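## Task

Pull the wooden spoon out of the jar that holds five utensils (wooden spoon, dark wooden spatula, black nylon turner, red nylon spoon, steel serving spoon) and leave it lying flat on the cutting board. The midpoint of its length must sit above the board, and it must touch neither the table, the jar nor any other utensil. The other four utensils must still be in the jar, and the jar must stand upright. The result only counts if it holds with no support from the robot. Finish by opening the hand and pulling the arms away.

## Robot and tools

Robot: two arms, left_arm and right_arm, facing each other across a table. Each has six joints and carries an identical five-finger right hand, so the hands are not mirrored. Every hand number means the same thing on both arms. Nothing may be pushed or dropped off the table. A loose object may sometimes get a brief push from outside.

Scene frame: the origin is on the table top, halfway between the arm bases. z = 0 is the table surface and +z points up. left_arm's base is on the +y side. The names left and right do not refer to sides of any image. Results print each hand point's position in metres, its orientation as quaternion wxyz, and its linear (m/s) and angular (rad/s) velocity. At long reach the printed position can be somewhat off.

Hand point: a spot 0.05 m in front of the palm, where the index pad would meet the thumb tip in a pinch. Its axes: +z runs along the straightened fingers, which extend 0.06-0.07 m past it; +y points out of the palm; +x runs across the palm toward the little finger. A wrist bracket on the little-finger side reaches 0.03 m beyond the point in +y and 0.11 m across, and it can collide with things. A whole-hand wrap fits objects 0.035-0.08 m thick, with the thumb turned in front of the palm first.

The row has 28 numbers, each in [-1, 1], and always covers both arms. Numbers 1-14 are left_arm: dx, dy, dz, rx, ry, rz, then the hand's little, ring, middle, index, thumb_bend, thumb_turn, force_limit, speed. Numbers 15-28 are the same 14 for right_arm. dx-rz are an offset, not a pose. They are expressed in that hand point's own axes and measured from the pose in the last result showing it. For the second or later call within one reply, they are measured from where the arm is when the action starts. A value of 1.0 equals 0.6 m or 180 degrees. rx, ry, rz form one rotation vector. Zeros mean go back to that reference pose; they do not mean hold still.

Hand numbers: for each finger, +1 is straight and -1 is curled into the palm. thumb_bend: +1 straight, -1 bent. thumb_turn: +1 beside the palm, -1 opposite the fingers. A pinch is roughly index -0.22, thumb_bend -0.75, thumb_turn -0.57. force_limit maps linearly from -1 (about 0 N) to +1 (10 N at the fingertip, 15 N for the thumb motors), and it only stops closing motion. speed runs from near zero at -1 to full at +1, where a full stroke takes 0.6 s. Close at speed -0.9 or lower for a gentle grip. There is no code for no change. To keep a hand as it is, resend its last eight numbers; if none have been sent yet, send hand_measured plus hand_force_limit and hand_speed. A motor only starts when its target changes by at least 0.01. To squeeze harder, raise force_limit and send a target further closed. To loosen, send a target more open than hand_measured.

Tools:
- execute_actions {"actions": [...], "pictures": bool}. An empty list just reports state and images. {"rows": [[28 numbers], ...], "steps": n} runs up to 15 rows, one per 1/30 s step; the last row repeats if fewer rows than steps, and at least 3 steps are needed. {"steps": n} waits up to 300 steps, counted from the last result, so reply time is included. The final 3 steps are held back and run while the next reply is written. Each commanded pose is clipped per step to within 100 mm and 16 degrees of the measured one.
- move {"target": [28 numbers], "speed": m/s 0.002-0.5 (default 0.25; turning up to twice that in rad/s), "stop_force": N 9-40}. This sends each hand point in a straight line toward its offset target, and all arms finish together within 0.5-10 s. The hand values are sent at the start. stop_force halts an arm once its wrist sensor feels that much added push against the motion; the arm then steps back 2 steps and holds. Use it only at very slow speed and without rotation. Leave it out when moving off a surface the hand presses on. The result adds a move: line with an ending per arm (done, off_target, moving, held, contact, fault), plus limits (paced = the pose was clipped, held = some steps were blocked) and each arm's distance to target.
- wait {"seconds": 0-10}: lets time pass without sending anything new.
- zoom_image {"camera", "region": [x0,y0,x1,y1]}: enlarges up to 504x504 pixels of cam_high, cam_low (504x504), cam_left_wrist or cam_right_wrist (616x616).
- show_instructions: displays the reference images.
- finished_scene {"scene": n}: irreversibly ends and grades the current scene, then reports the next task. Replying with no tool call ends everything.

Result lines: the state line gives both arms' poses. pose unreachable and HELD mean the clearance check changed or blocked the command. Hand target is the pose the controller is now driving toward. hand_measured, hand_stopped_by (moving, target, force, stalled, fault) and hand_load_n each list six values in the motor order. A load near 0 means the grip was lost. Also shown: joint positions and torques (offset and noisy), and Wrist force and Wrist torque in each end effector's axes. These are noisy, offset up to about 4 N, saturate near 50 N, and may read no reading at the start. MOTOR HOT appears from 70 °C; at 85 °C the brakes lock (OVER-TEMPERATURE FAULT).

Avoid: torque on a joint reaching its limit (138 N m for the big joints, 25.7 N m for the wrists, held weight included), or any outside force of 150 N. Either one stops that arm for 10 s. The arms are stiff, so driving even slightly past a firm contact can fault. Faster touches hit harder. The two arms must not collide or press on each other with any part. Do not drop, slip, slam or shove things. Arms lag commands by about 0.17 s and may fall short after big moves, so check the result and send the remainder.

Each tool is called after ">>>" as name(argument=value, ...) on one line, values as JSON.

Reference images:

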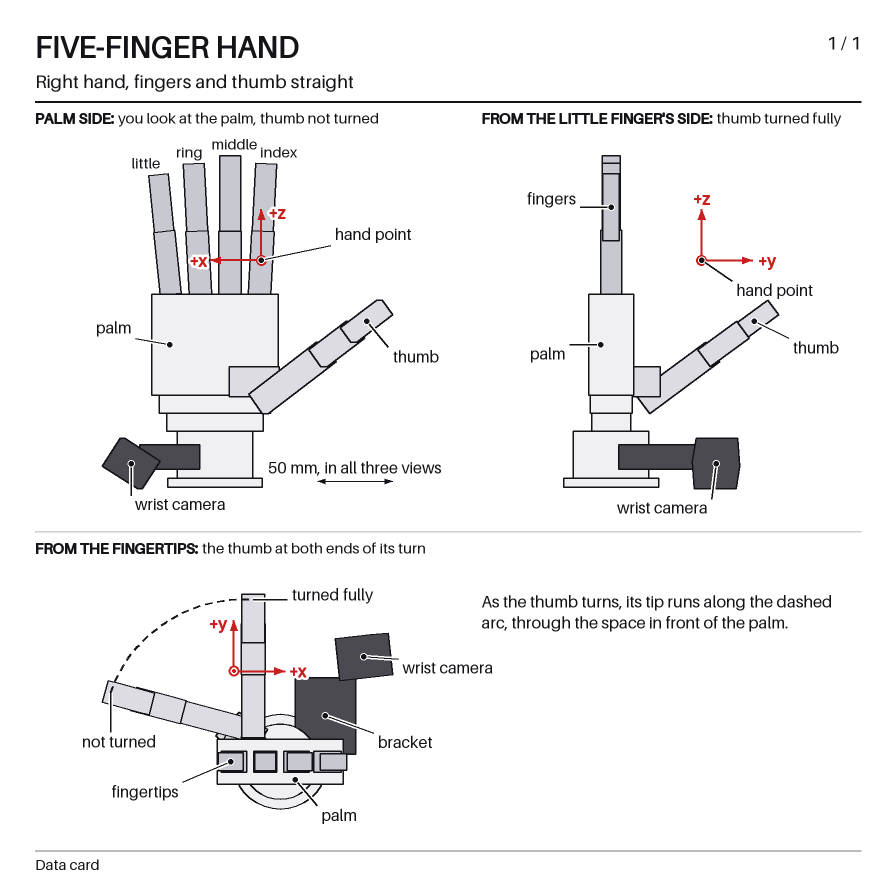

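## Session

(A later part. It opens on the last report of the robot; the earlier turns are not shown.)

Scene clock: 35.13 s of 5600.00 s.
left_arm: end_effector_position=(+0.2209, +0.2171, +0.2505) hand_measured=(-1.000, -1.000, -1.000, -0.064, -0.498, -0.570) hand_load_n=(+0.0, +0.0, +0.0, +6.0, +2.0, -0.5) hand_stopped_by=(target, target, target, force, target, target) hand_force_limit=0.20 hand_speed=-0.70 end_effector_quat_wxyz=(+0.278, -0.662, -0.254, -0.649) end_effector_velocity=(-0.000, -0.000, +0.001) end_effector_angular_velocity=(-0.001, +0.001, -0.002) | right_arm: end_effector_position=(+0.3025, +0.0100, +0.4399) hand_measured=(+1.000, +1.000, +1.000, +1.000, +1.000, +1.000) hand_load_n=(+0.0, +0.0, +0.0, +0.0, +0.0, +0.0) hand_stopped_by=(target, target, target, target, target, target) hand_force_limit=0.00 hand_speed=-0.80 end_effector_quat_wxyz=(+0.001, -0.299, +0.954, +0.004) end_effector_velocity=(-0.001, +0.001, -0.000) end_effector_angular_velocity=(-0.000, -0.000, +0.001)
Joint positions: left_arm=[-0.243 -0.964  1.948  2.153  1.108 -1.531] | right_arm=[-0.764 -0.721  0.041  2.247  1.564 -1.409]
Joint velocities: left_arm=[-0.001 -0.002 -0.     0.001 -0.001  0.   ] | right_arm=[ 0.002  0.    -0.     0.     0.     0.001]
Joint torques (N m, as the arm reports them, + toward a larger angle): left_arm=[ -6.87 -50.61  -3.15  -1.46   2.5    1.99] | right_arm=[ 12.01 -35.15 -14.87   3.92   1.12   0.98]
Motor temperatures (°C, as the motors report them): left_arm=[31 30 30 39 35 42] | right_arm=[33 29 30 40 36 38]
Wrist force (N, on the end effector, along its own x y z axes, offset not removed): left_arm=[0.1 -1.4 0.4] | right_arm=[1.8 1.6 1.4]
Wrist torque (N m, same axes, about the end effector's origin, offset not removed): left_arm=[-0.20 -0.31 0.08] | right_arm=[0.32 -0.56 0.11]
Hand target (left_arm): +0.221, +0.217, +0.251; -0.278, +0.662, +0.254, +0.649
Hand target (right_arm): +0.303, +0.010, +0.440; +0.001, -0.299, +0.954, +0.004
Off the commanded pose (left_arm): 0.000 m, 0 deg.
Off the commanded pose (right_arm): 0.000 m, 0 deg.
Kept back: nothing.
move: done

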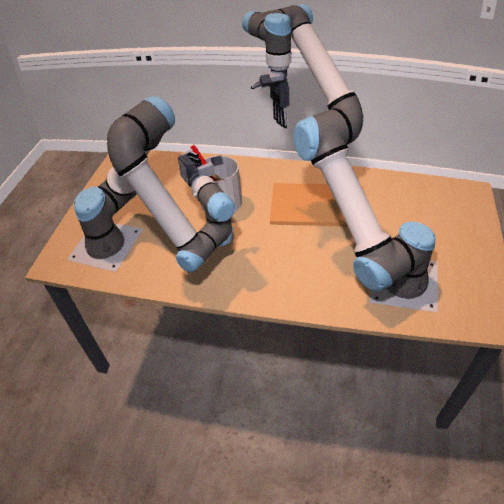

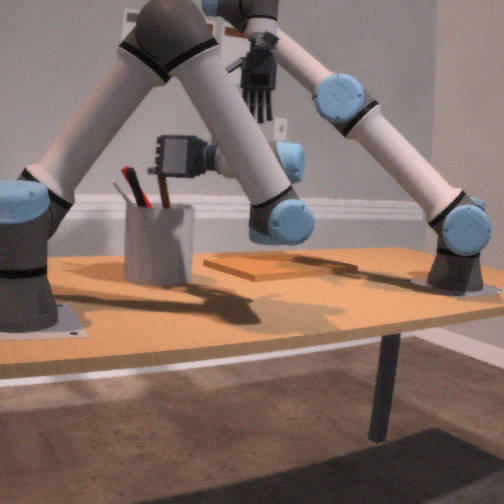

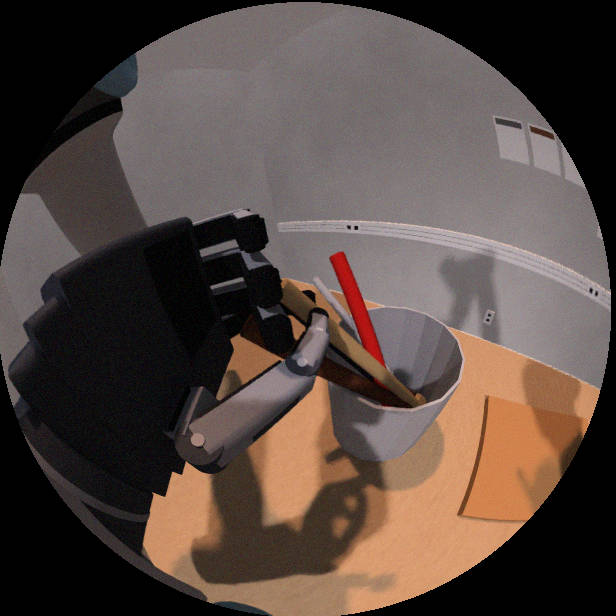

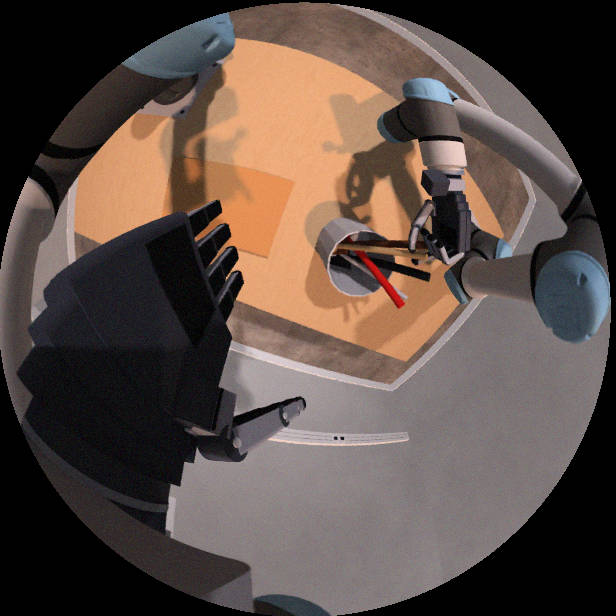

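Something is pinched. Squeeze harder and lift a little.

>>> move(target=[0,0,0,0,0,0,-1,-1,-1,-0.6,-0.7,-0.57,0.9,-0.7,0,0,0,0,0,0,1,1,1,1,1,1,0,-0.8])

>>> move(target=[0.1,0.02,0,0,0,0,-1,-1,-1,-0.6,-0.7,-0.57,0.9,-0.7,0,0,0,0,0,0,1,1,1,1,1,1,0,-0.8], speed=0.03)

Scene clock: 36.07 s of 5600.00 s.
left_arm: end_effector_position=(+0.2209, +0.2171, +0.2505) hand_measured=(-1.000, -1.000, -1.000, -0.074, -0.582, -0.570) hand_load_n=(+0.0, +0.0, +0.0, +13.5, +13.5, +2.5) hand_stopped_by=(target, target, target, force, force, target) hand_force_limit=0.90 hand_speed=-0.70 end_effector_quat_wxyz=(+0.278, -0.662, -0.254, -0.649) end_effector_velocity=(-0.000, +0.000, +0.000) end_effector_angular_velocity=(-0.000, +0.000, -0.000) | right_arm: end_effector_position=(+0.3025, +0.0100, +0.4399) hand_measured=(+1.000, +1.000, +1.000, +1.000, +1.000, +1.000) hand_load_n=(+0.0, +0.0, +0.0, +0.0, +0.0, +0.0) hand_stopped_by=(target, target, target, target, target, target) hand_force_limit=0.00 hand_speed=-0.80 end_effector_quat_wxyz=(+0.001, -0.299, +0.954, +0.004) end_effector_velocity=(-0.000, +0.000, -0.000) end_effector_angular_velocity=(+0.001, +0.001, -0.000)
Joint positions: left_arm=[-0.243 -0.964  1.948  2.153  1.108 -1.531] | right_arm=[-0.764 -0.721  0.041  2.247  1.564 -1.409]
Joint velocities: left_arm=[-0.    -0.001 -0.     0.    -0.     0.   ] | right_arm=[-0.     0.     0.     0.    -0.001  0.   ]
Joint torques (N m, as the arm reports them, + toward a larger angle): left_arm=[ -5.49 -44.73  -4.71  -1.21   1.91   1.77] | right_arm=[ 11.83 -35.6  -14.53   4.08   1.38   0.91]
Motor temperatures (°C, as the motors report them): left_arm=[31 30 30 39 35 42] | right_arm=[33 29 30 40 36 38]
Wrist force (N, on the end effector, along its own x y z axes, offset not removed): left_arm=[0.6 -1.0 0.7] | right_arm=[2.5 0.9 3.1]
Wrist torque (N m, same axes, about the end effector's origin, offset not removed): left_arm=[-0.09 -0.33 0.10] | right_arm=[0.10 -0.57 0.15]
Hand target (left_arm): +0.221, +0.217, +0.251; -0.278, +0.662, +0.254, +0.649
Hand target (right_arm): +0.303, +0.010, +0.440; +0.001, -0.299, +0.954, +0.004
Off the commanded pose (left_arm): 0.000 m, 0 deg.
Off the commanded pose (right_arm): 0.000 m, 0 deg.
Kept back: nothing.
move: done

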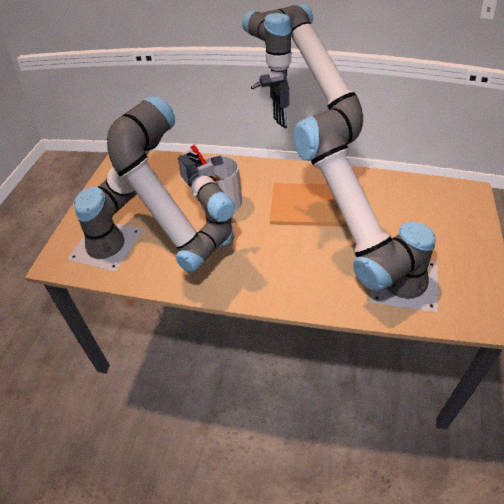

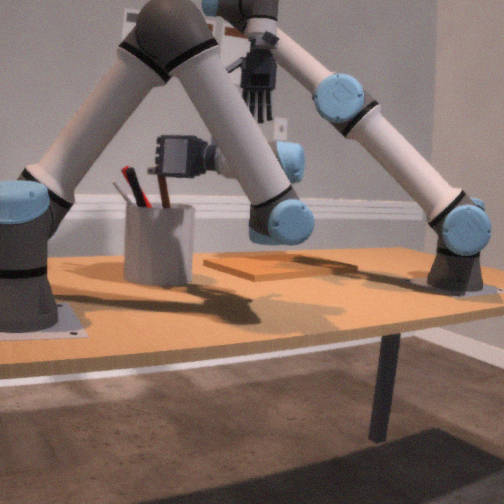

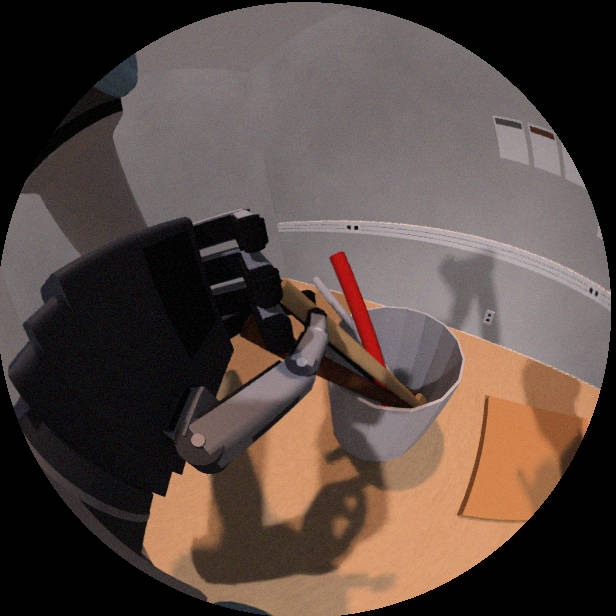

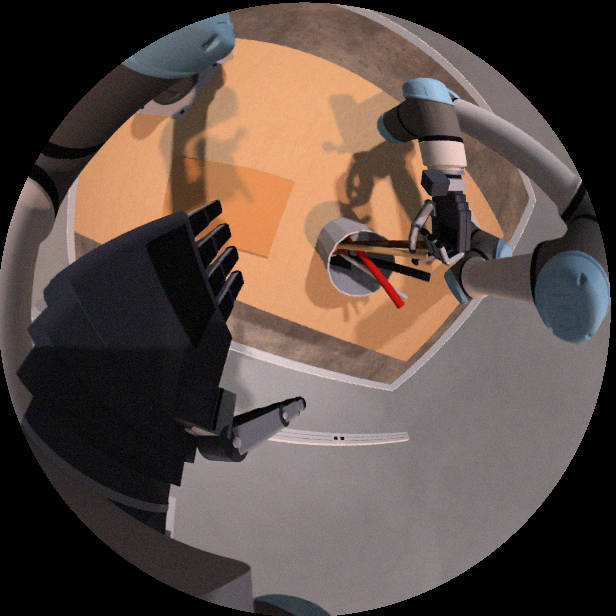

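Scene clock: 38.50 s of 5600.00 s.
left_arm: end_effector_position=(+0.2309, +0.2071, +0.3098) hand_measured=(-1.000, -1.000, -1.000, -0.074, -0.582, -0.570) hand_load_n=(+0.0, +0.0, +0.0, +14.0, +12.0, +4.0) hand_stopped_by=(target, target, target, force, force, target) hand_force_limit=0.90 hand_speed=-0.70 end_effector_quat_wxyz=(+0.277, -0.662, -0.254, -0.649) end_effector_velocity=(-0.001, -0.001, +0.002) end_effector_angular_velocity=(+0.005, +0.000, -0.001) | right_arm: end_effector_position=(+0.3025, +0.0100, +0.4399) hand_measured=(+1.000, +1.000, +1.000, +1.000, +1.000, +1.000) hand_load_n=(+0.0, +0.0, +0.0, +0.0, +0.0, +0.0) hand_stopped_by=(target, target, target, target, target, target) hand_force_limit=0.00 hand_speed=-0.80 end_effector_quat_wxyz=(+0.001, -0.299, +0.954, +0.004) end_effector_velocity=(+0.000, +0.000, -0.000) end_effector_angular_velocity=(+0.000, +0.001, -0.000)
Joint positions: left_arm=[-0.216 -1.066  1.899  2.304  1.08  -1.531] | right_arm=[-0.764 -0.721  0.041  2.247  1.564 -1.409]
Joint velocities: left_arm=[-0.001 -0.002 -0.002  0.008 -0.     0.002] | right_arm=[-0.     0.     0.    -0.    -0.001  0.   ]
Joint torques (N m, as the arm reports them, + toward a larger angle): left_arm=[  6.88 -50.85 -24.14   3.67  -2.19   2.27] | right_arm=[ 12.91 -35.49 -16.75   4.06   1.11   0.89]
Motor temperatures (°C, as the motors report them): left_arm=[31 30 30 39 35 42] | right_arm=[33 29 30 40 36 38]
Wrist force (N, on the end effector, along its own x y z axes, offset not removed): left_arm=[1.0 -1.3 1.5] | right_arm=[0.5 2.9 2.0]
Wrist torque (N m, same axes, about the end effector's origin, offset not removed): left_arm=[-0.24 -0.45 0.21] | right_arm=[0.43 -0.27 0.04]
Hand target (left_arm): +0.231, +0.207, +0.310; -0.278, +0.662, +0.254, +0.649
Hand target (right_arm): +0.303, +0.010, +0.440; +0.001, -0.299, +0.954, +0.004
Off the commanded pose (left_arm): 0.000 m, 0 deg.
Off the commanded pose (right_arm): 0.000 m, 0 deg.
Kept back: nothing.
move: done

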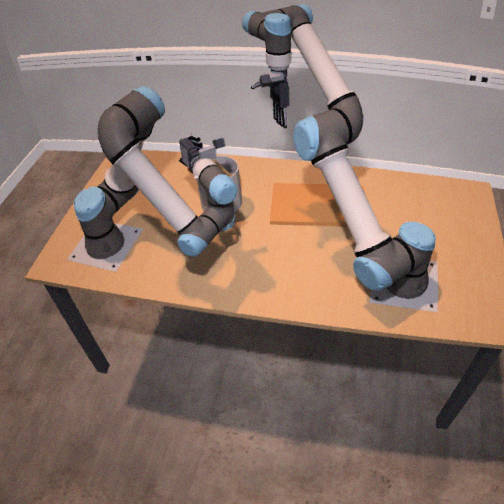

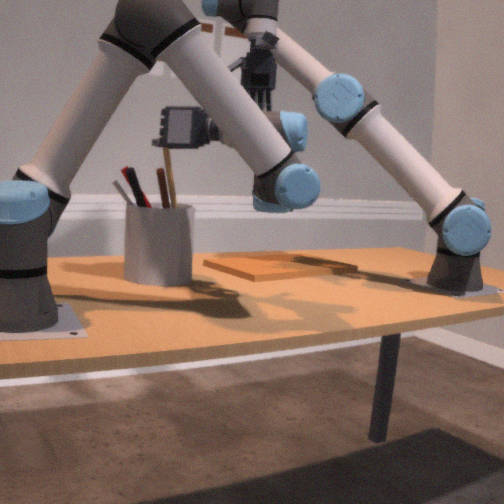

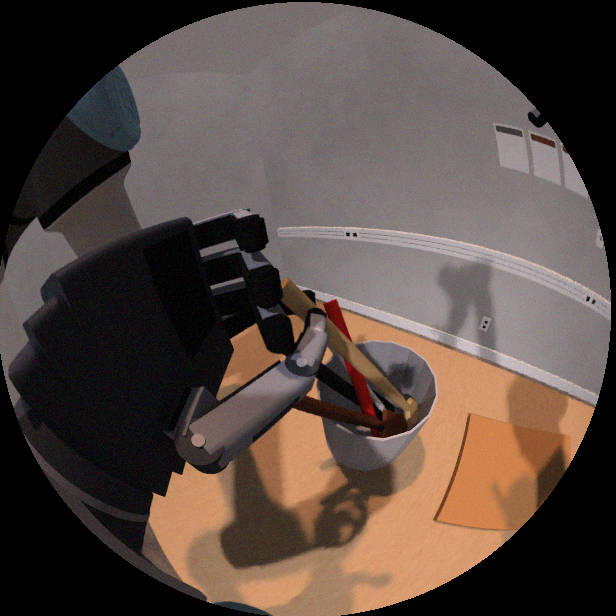

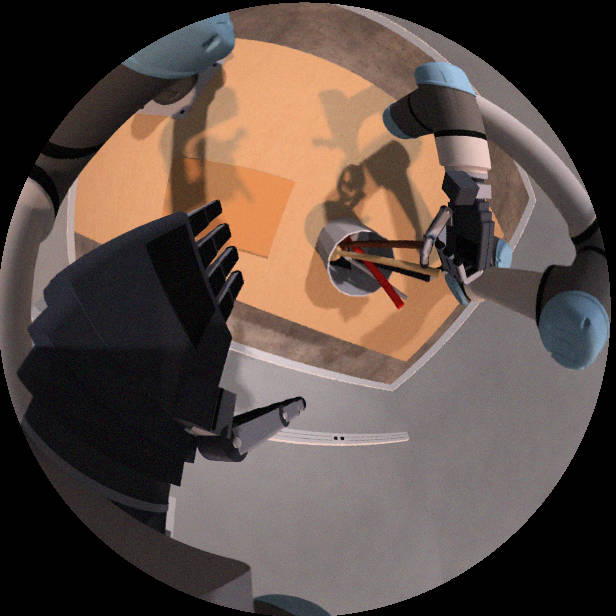

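>>> move(target=[0.3,0,0,0,0,0,-1,-1,-1,-0.6,-0.7,-0.57,0.9,-0.7,0.45,-0.25,-0.03,0,0,0,1,1,1,1,1,1,0,-0.8], speed=0.07)

Scene clock: 43.67 s of 5600.00 s.
left_arm: end_effector_position=(+0.2360, +0.2028, +0.4895) hand_measured=(-1.000, -1.000, -1.000, -0.074, -0.582, -0.570) hand_load_n=(+0.0, +0.0, +0.0, +14.0, +11.5, +3.5) hand_stopped_by=(target, target, target, force, force, target) hand_force_limit=0.90 hand_speed=-0.70 end_effector_quat_wxyz=(+0.277, -0.662, -0.254, -0.649) end_effector_velocity=(-0.000, -0.001, +0.001) end_effector_angular_velocity=(+0.001, -0.001, -0.001) | right_arm: end_effector_position=(+0.1668, -0.2674, +0.4555) hand_measured=(+1.000, +1.000, +1.000, +1.000, +1.000, +1.000) hand_load_n=(+0.0, +0.0, +0.0, +0.0, +0.0, +0.0) hand_stopped_by=(target, target, target, target, target, target) hand_force_limit=0.00 hand_speed=-0.80 end_effector_quat_wxyz=(+0.000, -0.299, +0.954, +0.004) end_effector_velocity=(-0.001, -0.003, +0.000) end_effector_angular_velocity=(+0.001, +0.000, +0.002)
Joint positions: left_arm=[-0.203 -1.307  1.696  2.748  1.067 -1.531] | right_arm=[-1.244 -1.755  1.43   1.895  1.564 -1.889]
Joint velocities: left_arm=[-0.     0.    -0.002  0.004 -0.    -0.   ] | right_arm=[-0.015 -0.009  0.006  0.002 -0.001 -0.017]
Joint torques (N m, as the arm reports them, + toward a larger angle): left_arm=[  6.91 -45.01 -26.86   3.84  -2.23  -1.23] | right_arm=[-14.36 -15.96  -9.69   5.38  -1.63  -2.66]
Motor temperatures (°C, as the motors report them): left_arm=[31 30 30 39 35 42] | right_arm=[33 29 30 40 36 38]
Wrist force (N, on the end effector, along its own x y z axes, offset not removed): left_arm=[0.3 -1.5 0.9] | right_arm=[0.9 1.9 3.5]
Wrist torque (N m, same axes, about the end effector's origin, offset not removed): left_arm=[-0.23 -0.29 0.18] | right_arm=[0.32 -0.45 0.06]
Hand target (left_arm): +0.236, +0.203, +0.490; -0.277, +0.662, +0.254, +0.649
Hand target (right_arm): +0.167, -0.268, +0.456; +0.000, -0.299, +0.954, +0.004
Off the commanded pose (left_arm): 0.000 m, 0 deg.
Off the commanded pose (right_arm): 0.000 m, 0 deg.
Kept back: nothing.
move: done

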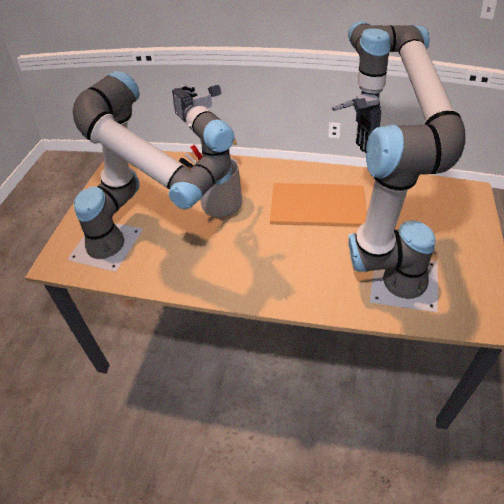

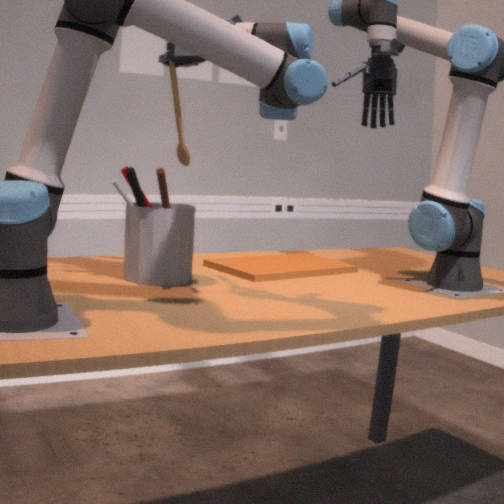

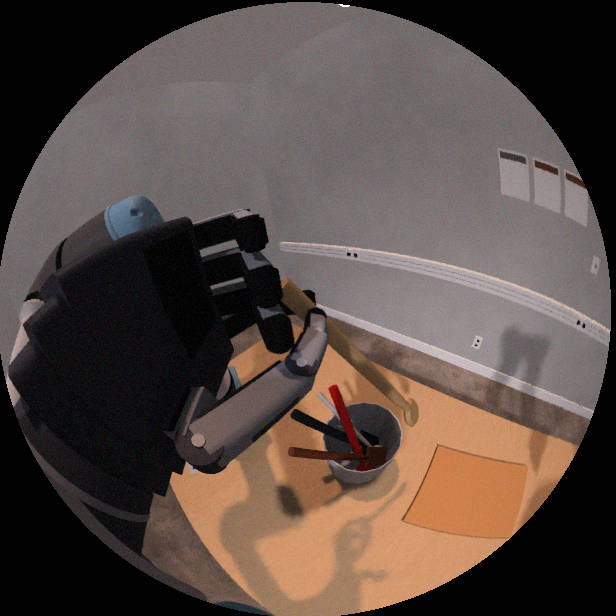

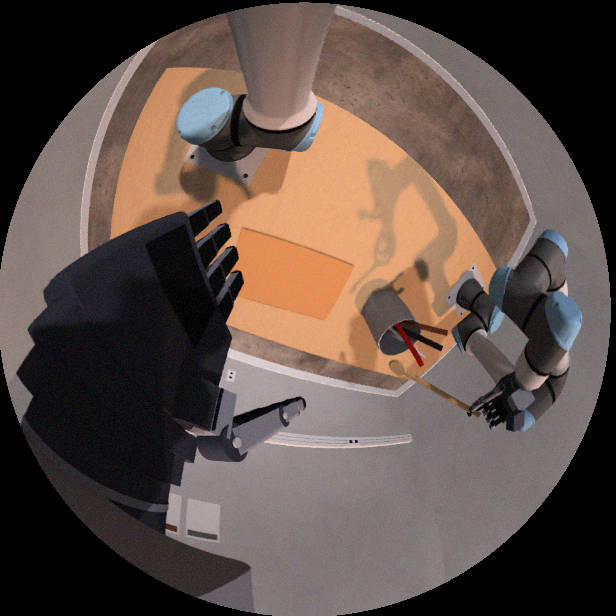

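>>> move(target=[-0.283,0.343,-0.25,-0.245,0,0,-1,-1,-1,-0.6,-0.7,-0.57,0.9,-0.7,0,0,0,0,0,0,1,1,1,1,1,1,0,-0.8], speed=0.12)

Scene clock: 47.73 s of 5600.00 s.
left_arm: end_effector_position=(+0.2668, -0.0449, +0.3130) hand_measured=(-1.000, -1.000, -1.000, -0.074, -0.582, -0.570) hand_load_n=(+0.0, +0.0, +0.0, +14.0, +11.5, +3.5) hand_stopped_by=(target, target, target, force, force, target) hand_force_limit=0.90 hand_speed=-0.70 end_effector_quat_wxyz=(+0.009, -0.717, +0.008, -0.697) end_effector_velocity=(+0.000, -0.002, -0.002) end_effector_angular_velocity=(+0.002, +0.002, -0.007) | right_arm: end_effector_position=(+0.1668, -0.2674, +0.4555) hand_measured=(+1.000, +1.000, +1.000, +1.000, +1.000, +1.000) hand_load_n=(+0.0, +0.0, +0.0, +0.0, +0.0, +0.0) hand_stopped_by=(target, target, target, target, target, target) hand_force_limit=0.00 hand_speed=-0.80 end_effector_quat_wxyz=(+0.000, -0.299, +0.954, +0.004) end_effector_velocity=(-0.000, +0.000, +0.000) end_effector_angular_velocity=(+0.001, +0.000, +0.001)
Joint positions: left_arm=[-0.168 -0.955  1.666  2.323  0.265 -1.443] | right_arm=[-1.244 -1.755  1.43   1.895  1.564 -1.889]
Joint velocities: left_arm=[ 0.001  0.005 -0.005 -0.01  -0.008  0.012] | right_arm=[ 0.     0.    -0.    -0.    -0.001 -0.001]
Joint torques (N m, as the arm reports them, + toward a larger angle): left_arm=[  7.69 -30.55 -24.22  -1.96  -2.03   2.36] | right_arm=[ 14.2   -0.59 -27.04   0.17   1.84   2.57]
Motor temperatures (°C, as the motors report them): left_arm=[31 30 30 39 35 42] | right_arm=[33 29 30 40 36 38]
Wrist force (N, on the end effector, along its own x y z axes, offset not removed): left_arm=[-1.1 -0.3 1.5] | right_arm=[0.0 2.1 2.6]
Wrist torque (N m, same axes, about the end effector's origin, offset not removed): left_arm=[-0.11 -0.20 0.05] | right_arm=[0.39 -0.28 0.04]
Hand target (left_arm): +0.267, -0.045, +0.313; -0.009, +0.717, -0.008, +0.697
Hand target (right_arm): +0.167, -0.267, +0.456; +0.000, -0.299, +0.954, +0.004
Off the commanded pose (left_arm): 0.000 m, 0 deg.
Off the commanded pose (right_arm): 0.000 m, 0 deg.
Kept back: nothing.
move: done

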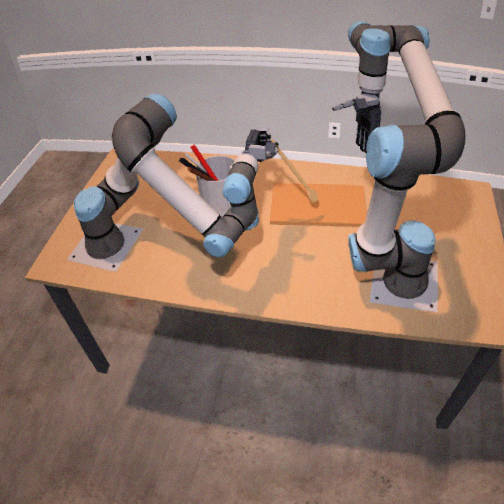

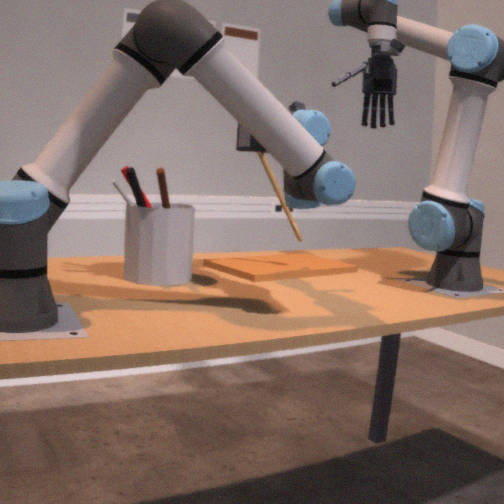

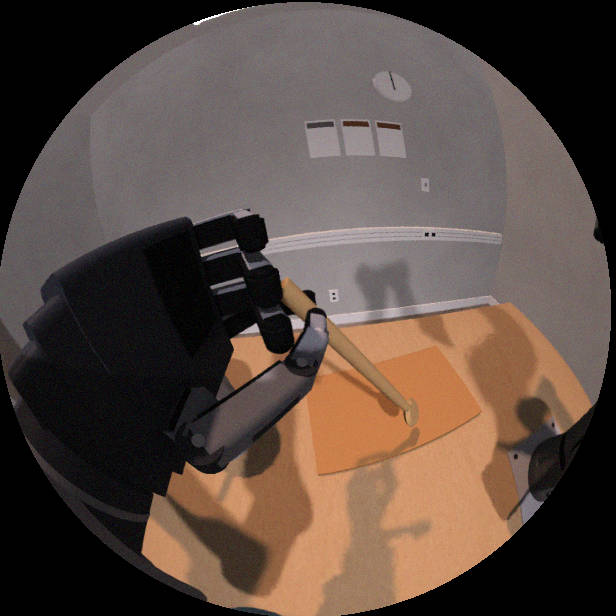

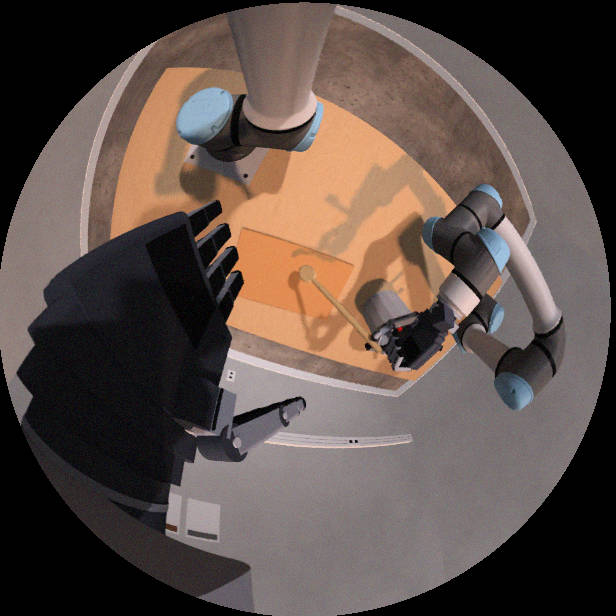

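>>> move(target=[-0.03,0.15,0,0,0,0,-1,-1,-1,-0.6,-0.7,-0.57,0.9,-0.7,0,0,0,0,0,0,1,1,1,1,1,1,0,-0.8], speed=0.07)

>>> move(target=[-0.17,-0.08,0,0,0,0,-1,-1,-1,-0.6,-0.7,-0.57,0.9,-0.7,0,0,0,0,0,0,1,1,1,1,1,1,0,-0.8], speed=0.04)

Scene clock: 49.80 s of 5600.00 s.
left_arm: end_effector_position=(+0.2664, -0.1340, +0.2929) hand_measured=(-1.000, -1.000, -1.000, -0.074, -0.582, -0.570) hand_load_n=(+0.0, +0.0, +0.0, +14.0, +11.5, +3.5) hand_stopped_by=(target, target, target, force, force, target) hand_force_limit=0.90 hand_speed=-0.70 end_effector_quat_wxyz=(+0.009, -0.717, +0.008, -0.697) end_effector_velocity=(+0.001, -0.002, -0.000) end_effector_angular_velocity=(+0.000, +0.002, +0.002) | right_arm: end_effector_position=(+0.1668, -0.2674, +0.4555) hand_measured=(+1.000, +1.000, +1.000, +1.000, +1.000, +1.000) hand_load_n=(+0.0, +0.0, +0.0, +0.0, +0.0, +0.0) hand_stopped_by=(target, target, target, target, target, target) hand_force_limit=0.00 hand_speed=-0.80 end_effector_quat_wxyz=(+0.000, -0.299, +0.954, +0.004) end_effector_velocity=(+0.000, -0.000, +0.000) end_effector_angular_velocity=(-0.001, -0.001, -0.002)
Joint positions: left_arm=[-0.131 -0.751  1.345  2.425  0.229 -1.427] | right_arm=[-1.244 -1.755  1.43   1.895  1.564 -1.889]
Joint velocities: left_arm=[ 0.002  0.007 -0.014 -0.     0.     0.007] | right_arm=[-0.     0.    -0.    -0.     0.001  0.002]
Joint torques (N m, as the arm reports them, + toward a larger angle): left_arm=[  7.62 -38.73 -26.89   2.89  -2.45   2.18] | right_arm=[ 13.48  -0.87 -27.07   0.     1.75   2.4 ]
Motor temperatures (°C, as the motors report them): left_arm=[31 30 30 39 35 42] | right_arm=[33 29 30 40 36 38]
Wrist force (N, on the end effector, along its own x y z axes, offset not removed): left_arm=[-0.3 -1.4 -0.1] | right_arm=[1.2 2.9 3.1]
Wrist torque (N m, same axes, about the end effector's origin, offset not removed): left_arm=[-0.15 -0.20 0.04] | right_arm=[0.47 -0.40 0.02]
Hand target (left_arm): +0.266, -0.134, +0.293; -0.009, +0.717, -0.008, +0.697
Hand target (right_arm): +0.167, -0.267, +0.456; +0.000, -0.299, +0.954, +0.004
Off the commanded pose (left_arm): 0.000 m, 0 deg.
Off the commanded pose (right_arm): 0.000 m, 0 deg.
Kept back: nothing.
move: done

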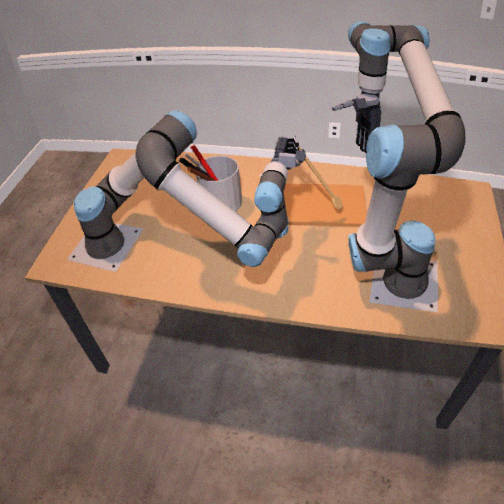

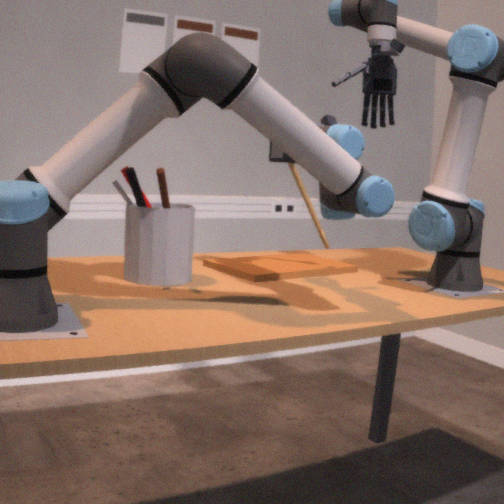

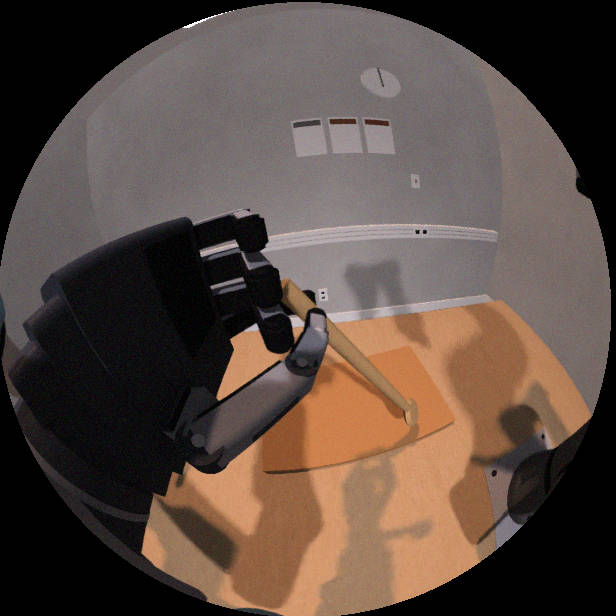

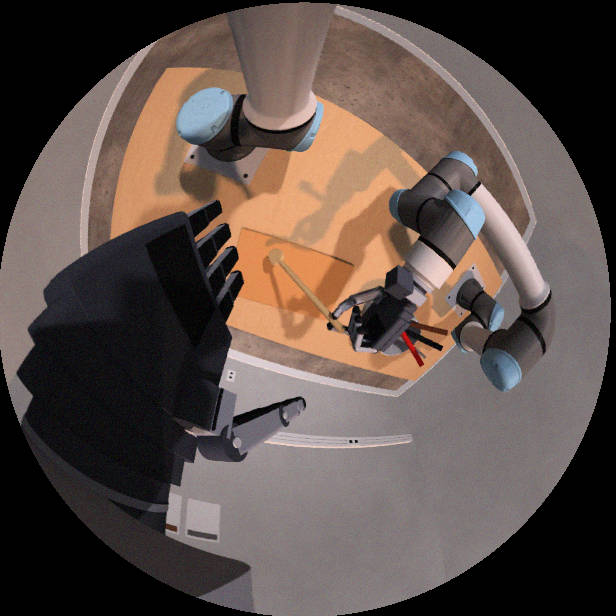

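Scene clock: 53.07 s of 5600.00 s.
left_arm: end_effector_position=(+0.2635, -0.0837, +0.1924) hand_measured=(-1.000, -1.000, -1.000, -0.074, -0.582, -0.570) hand_load_n=(+0.0, +0.0, +0.0, +13.5, +8.0, -0.5) hand_stopped_by=(target, target, target, force, force, target) hand_force_limit=0.90 hand_speed=-0.70 end_effector_quat_wxyz=(+0.009, -0.717, +0.008, -0.697) end_effector_velocity=(-0.001, +0.001, -0.002) end_effector_angular_velocity=(+0.002, +0.000, -0.002) | right_arm: end_effector_position=(+0.1668, -0.2674, +0.4555) hand_measured=(+1.000, +1.000, +1.000, +1.000, +1.000, +1.000) hand_load_n=(+0.0, +0.0, +0.0, +0.0, +0.0, +0.0) hand_stopped_by=(target, target, target, target, target, target) hand_force_limit=0.00 hand_speed=-0.80 end_effector_quat_wxyz=(+0.000, -0.299, +0.954, +0.004) end_effector_velocity=(+0.000, -0.000, -0.000) end_effector_angular_velocity=(-0.000, -0.000, -0.001)
Joint positions: left_arm=[-0.156 -0.685  1.552  2.164  0.253 -1.439] | right_arm=[-1.244 -1.755  1.43   1.895  1.564 -1.889]
Joint velocities: left_arm=[-0.002  0.002  0.004 -0.007 -0.     0.003] | right_arm=[-0. -0. -0. -0.  0.  0.]
Joint torques (N m, as the arm reports them, + toward a larger angle): left_arm=[ -7.27 -34.69  -5.06  -2.52   2.3    2.32] | right_arm=[ 13.8   -0.38 -26.84   0.26   1.84   2.59]
Motor temperatures (°C, as the motors report them): left_arm=[31 30 30 39 35 42] | right_arm=[33 29 30 40 36 38]
Wrist force (N, on the end effector, along its own x y z axes, offset not removed): left_arm=[0.1 -0.5 -0.2] | right_arm=[1.1 1.5 3.5]
Wrist torque (N m, same axes, about the end effector's origin, offset not removed): left_arm=[0.01 -0.21 0.03] | right_arm=[0.12 -0.44 0.02]
Hand target (left_arm): +0.263, -0.084, +0.192; -0.009, +0.717, -0.008, +0.697
Hand target (right_arm): +0.167, -0.267, +0.456; +0.000, -0.299, +0.954, +0.004
Off the commanded pose (left_arm): 0.000 m, 0 deg.
Off the commanded pose (right_arm): 0.000 m, 0 deg.
Kept back: nothing.
move: done

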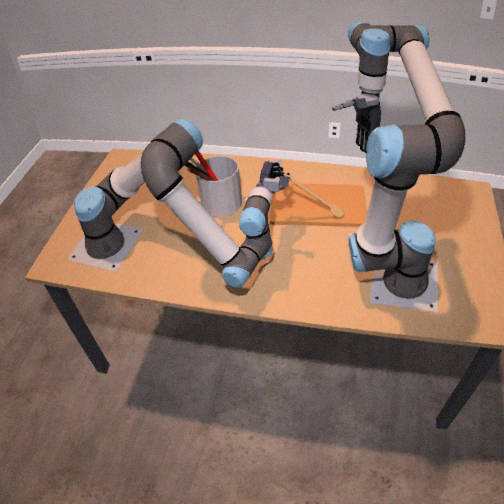

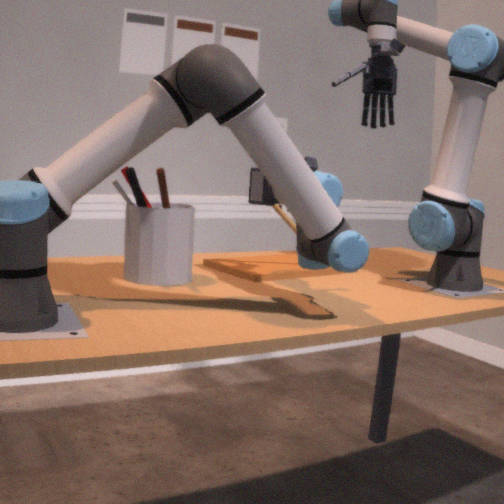

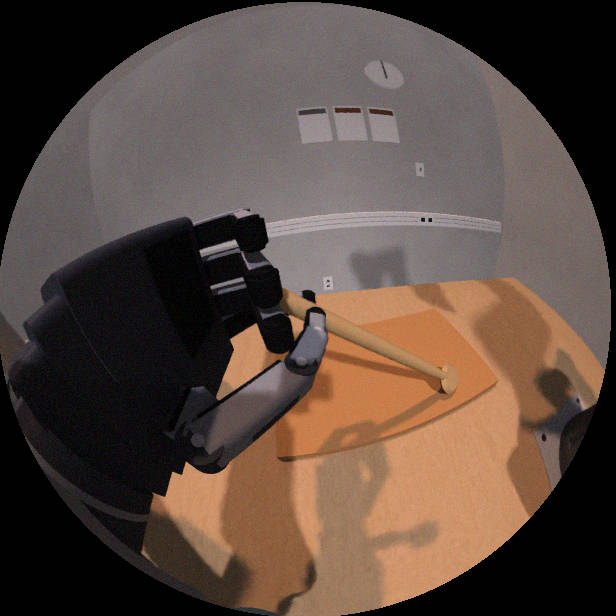

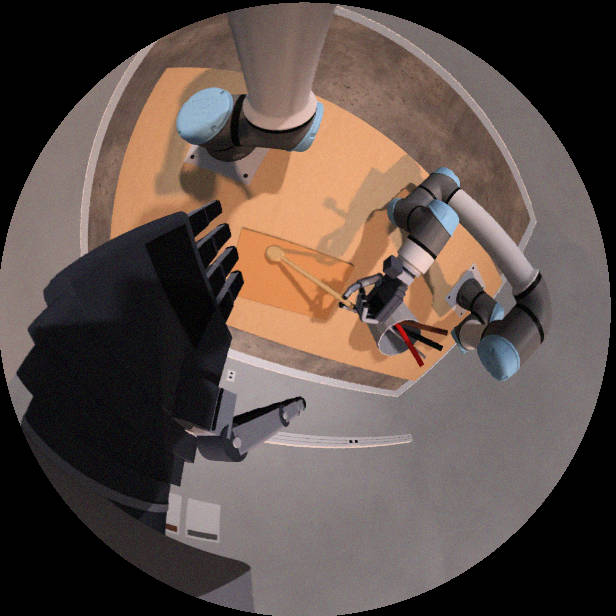

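>>> move(target=[-0.12,-0.06,0,0,-0.25,0,-1,-1,-1,-0.6,-0.7,-0.57,0.9,-0.7,0,0,0,0,0,0,1,1,1,1,1,1,0,-0.8], speed=0.03)

Scene clock: 63.50 s of 5600.00 s.
left_arm: end_effector_position=(+0.2621, -0.0549, +0.1386) hand_measured=(-1.000, -1.000, -1.000, -0.074, -0.582, -0.570) hand_load_n=(+0.0, +0.0, +0.0, +13.0, +8.0, +0.0) hand_stopped_by=(target, target, target, force, force, target) hand_force_limit=0.90 hand_speed=-0.70 end_effector_quat_wxyz=(-0.011, +0.890, -0.005, +0.456) end_effector_velocity=(-0.000, +0.001, -0.001) end_effector_angular_velocity=(-0.003, +0.020, +0.001) | right_arm: end_effector_position=(+0.1668, -0.2674, +0.4555) hand_measured=(+1.000, +1.000, +1.000, +1.000, +1.000, +1.000) hand_load_n=(+0.0, +0.0, +0.0, +0.0, +0.0, +0.0) hand_stopped_by=(target, target, target, target, target, target) hand_force_limit=0.00 hand_speed=-0.80 end_effector_quat_wxyz=(+0.000, -0.299, +0.954, +0.004) end_effector_velocity=(-0.000, +0.000, +0.000) end_effector_angular_velocity=(-0.000, -0.000, +0.002)
Joint positions: left_arm=[-0.055 -0.8    1.274  1.325  0.643 -0.253] | right_arm=[-1.244 -1.755  1.43   1.895  1.564 -1.889]
Joint velocities: left_arm=[ 0.005 -0.005 -0.001 -0.011  0.018  0.014] | right_arm=[ 0.    -0.     0.     0.     0.    -0.001]
Joint torques (N m, as the arm reports them, + toward a larger angle): left_arm=[  4.79 -64.1  -25.14  -0.6    0.86   2.32] | right_arm=[ 13.22  -0.38 -26.6    0.38   1.87   2.47]
Motor temperatures (°C, as the motors report them): left_arm=[31 30 30 39 35 42] | right_arm=[33 29 30 40 36 38]
Wrist force (N, on the end effector, along its own x y z axes, offset not removed): left_arm=[-0.7 -1.0 -0.4] | right_arm=[0.6 1.8 3.8]
Wrist torque (N m, same axes, about the end effector's origin, offset not removed): left_arm=[-0.09 -0.09 0.01] | right_arm=[0.23 -0.42 -0.07]
Hand target (left_arm): +0.262, -0.055, +0.138; -0.011, +0.890, -0.005, +0.455
Hand target (right_arm): +0.167, -0.267, +0.456; +0.000, -0.299, +0.954, +0.004
Off the commanded pose (left_arm): 0.019 m, 11 deg.
Off the commanded pose (right_arm): 0.000 m, 0 deg.
Kept back: nothing.
move: off_target (left_arm; path cut at 10 s)

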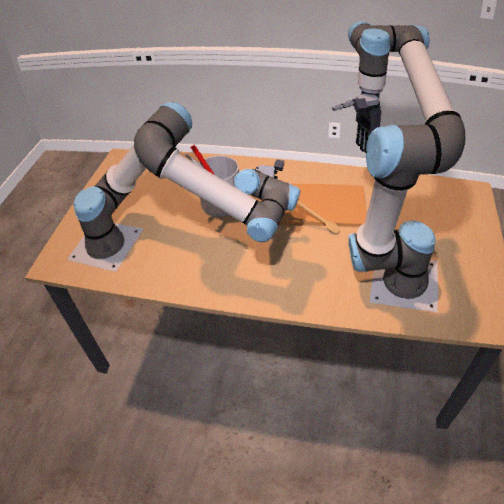

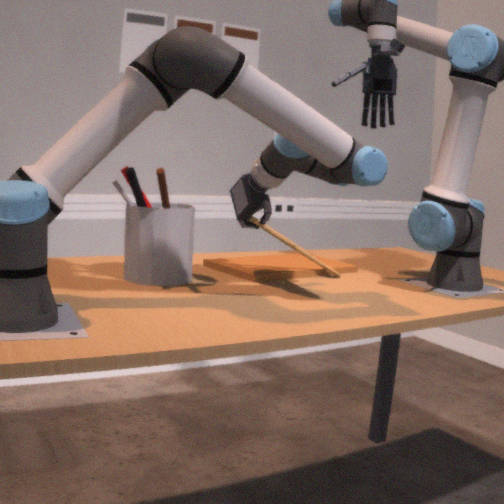

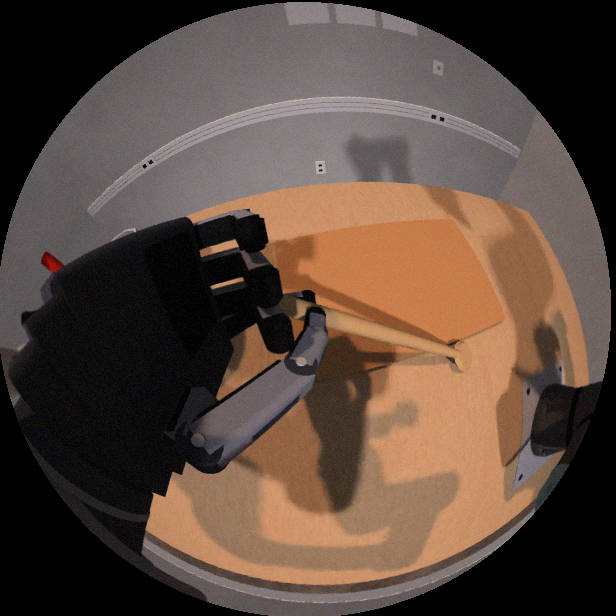

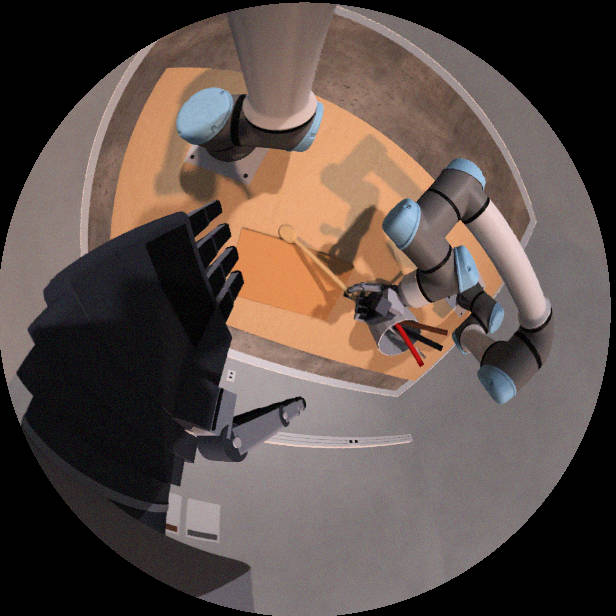

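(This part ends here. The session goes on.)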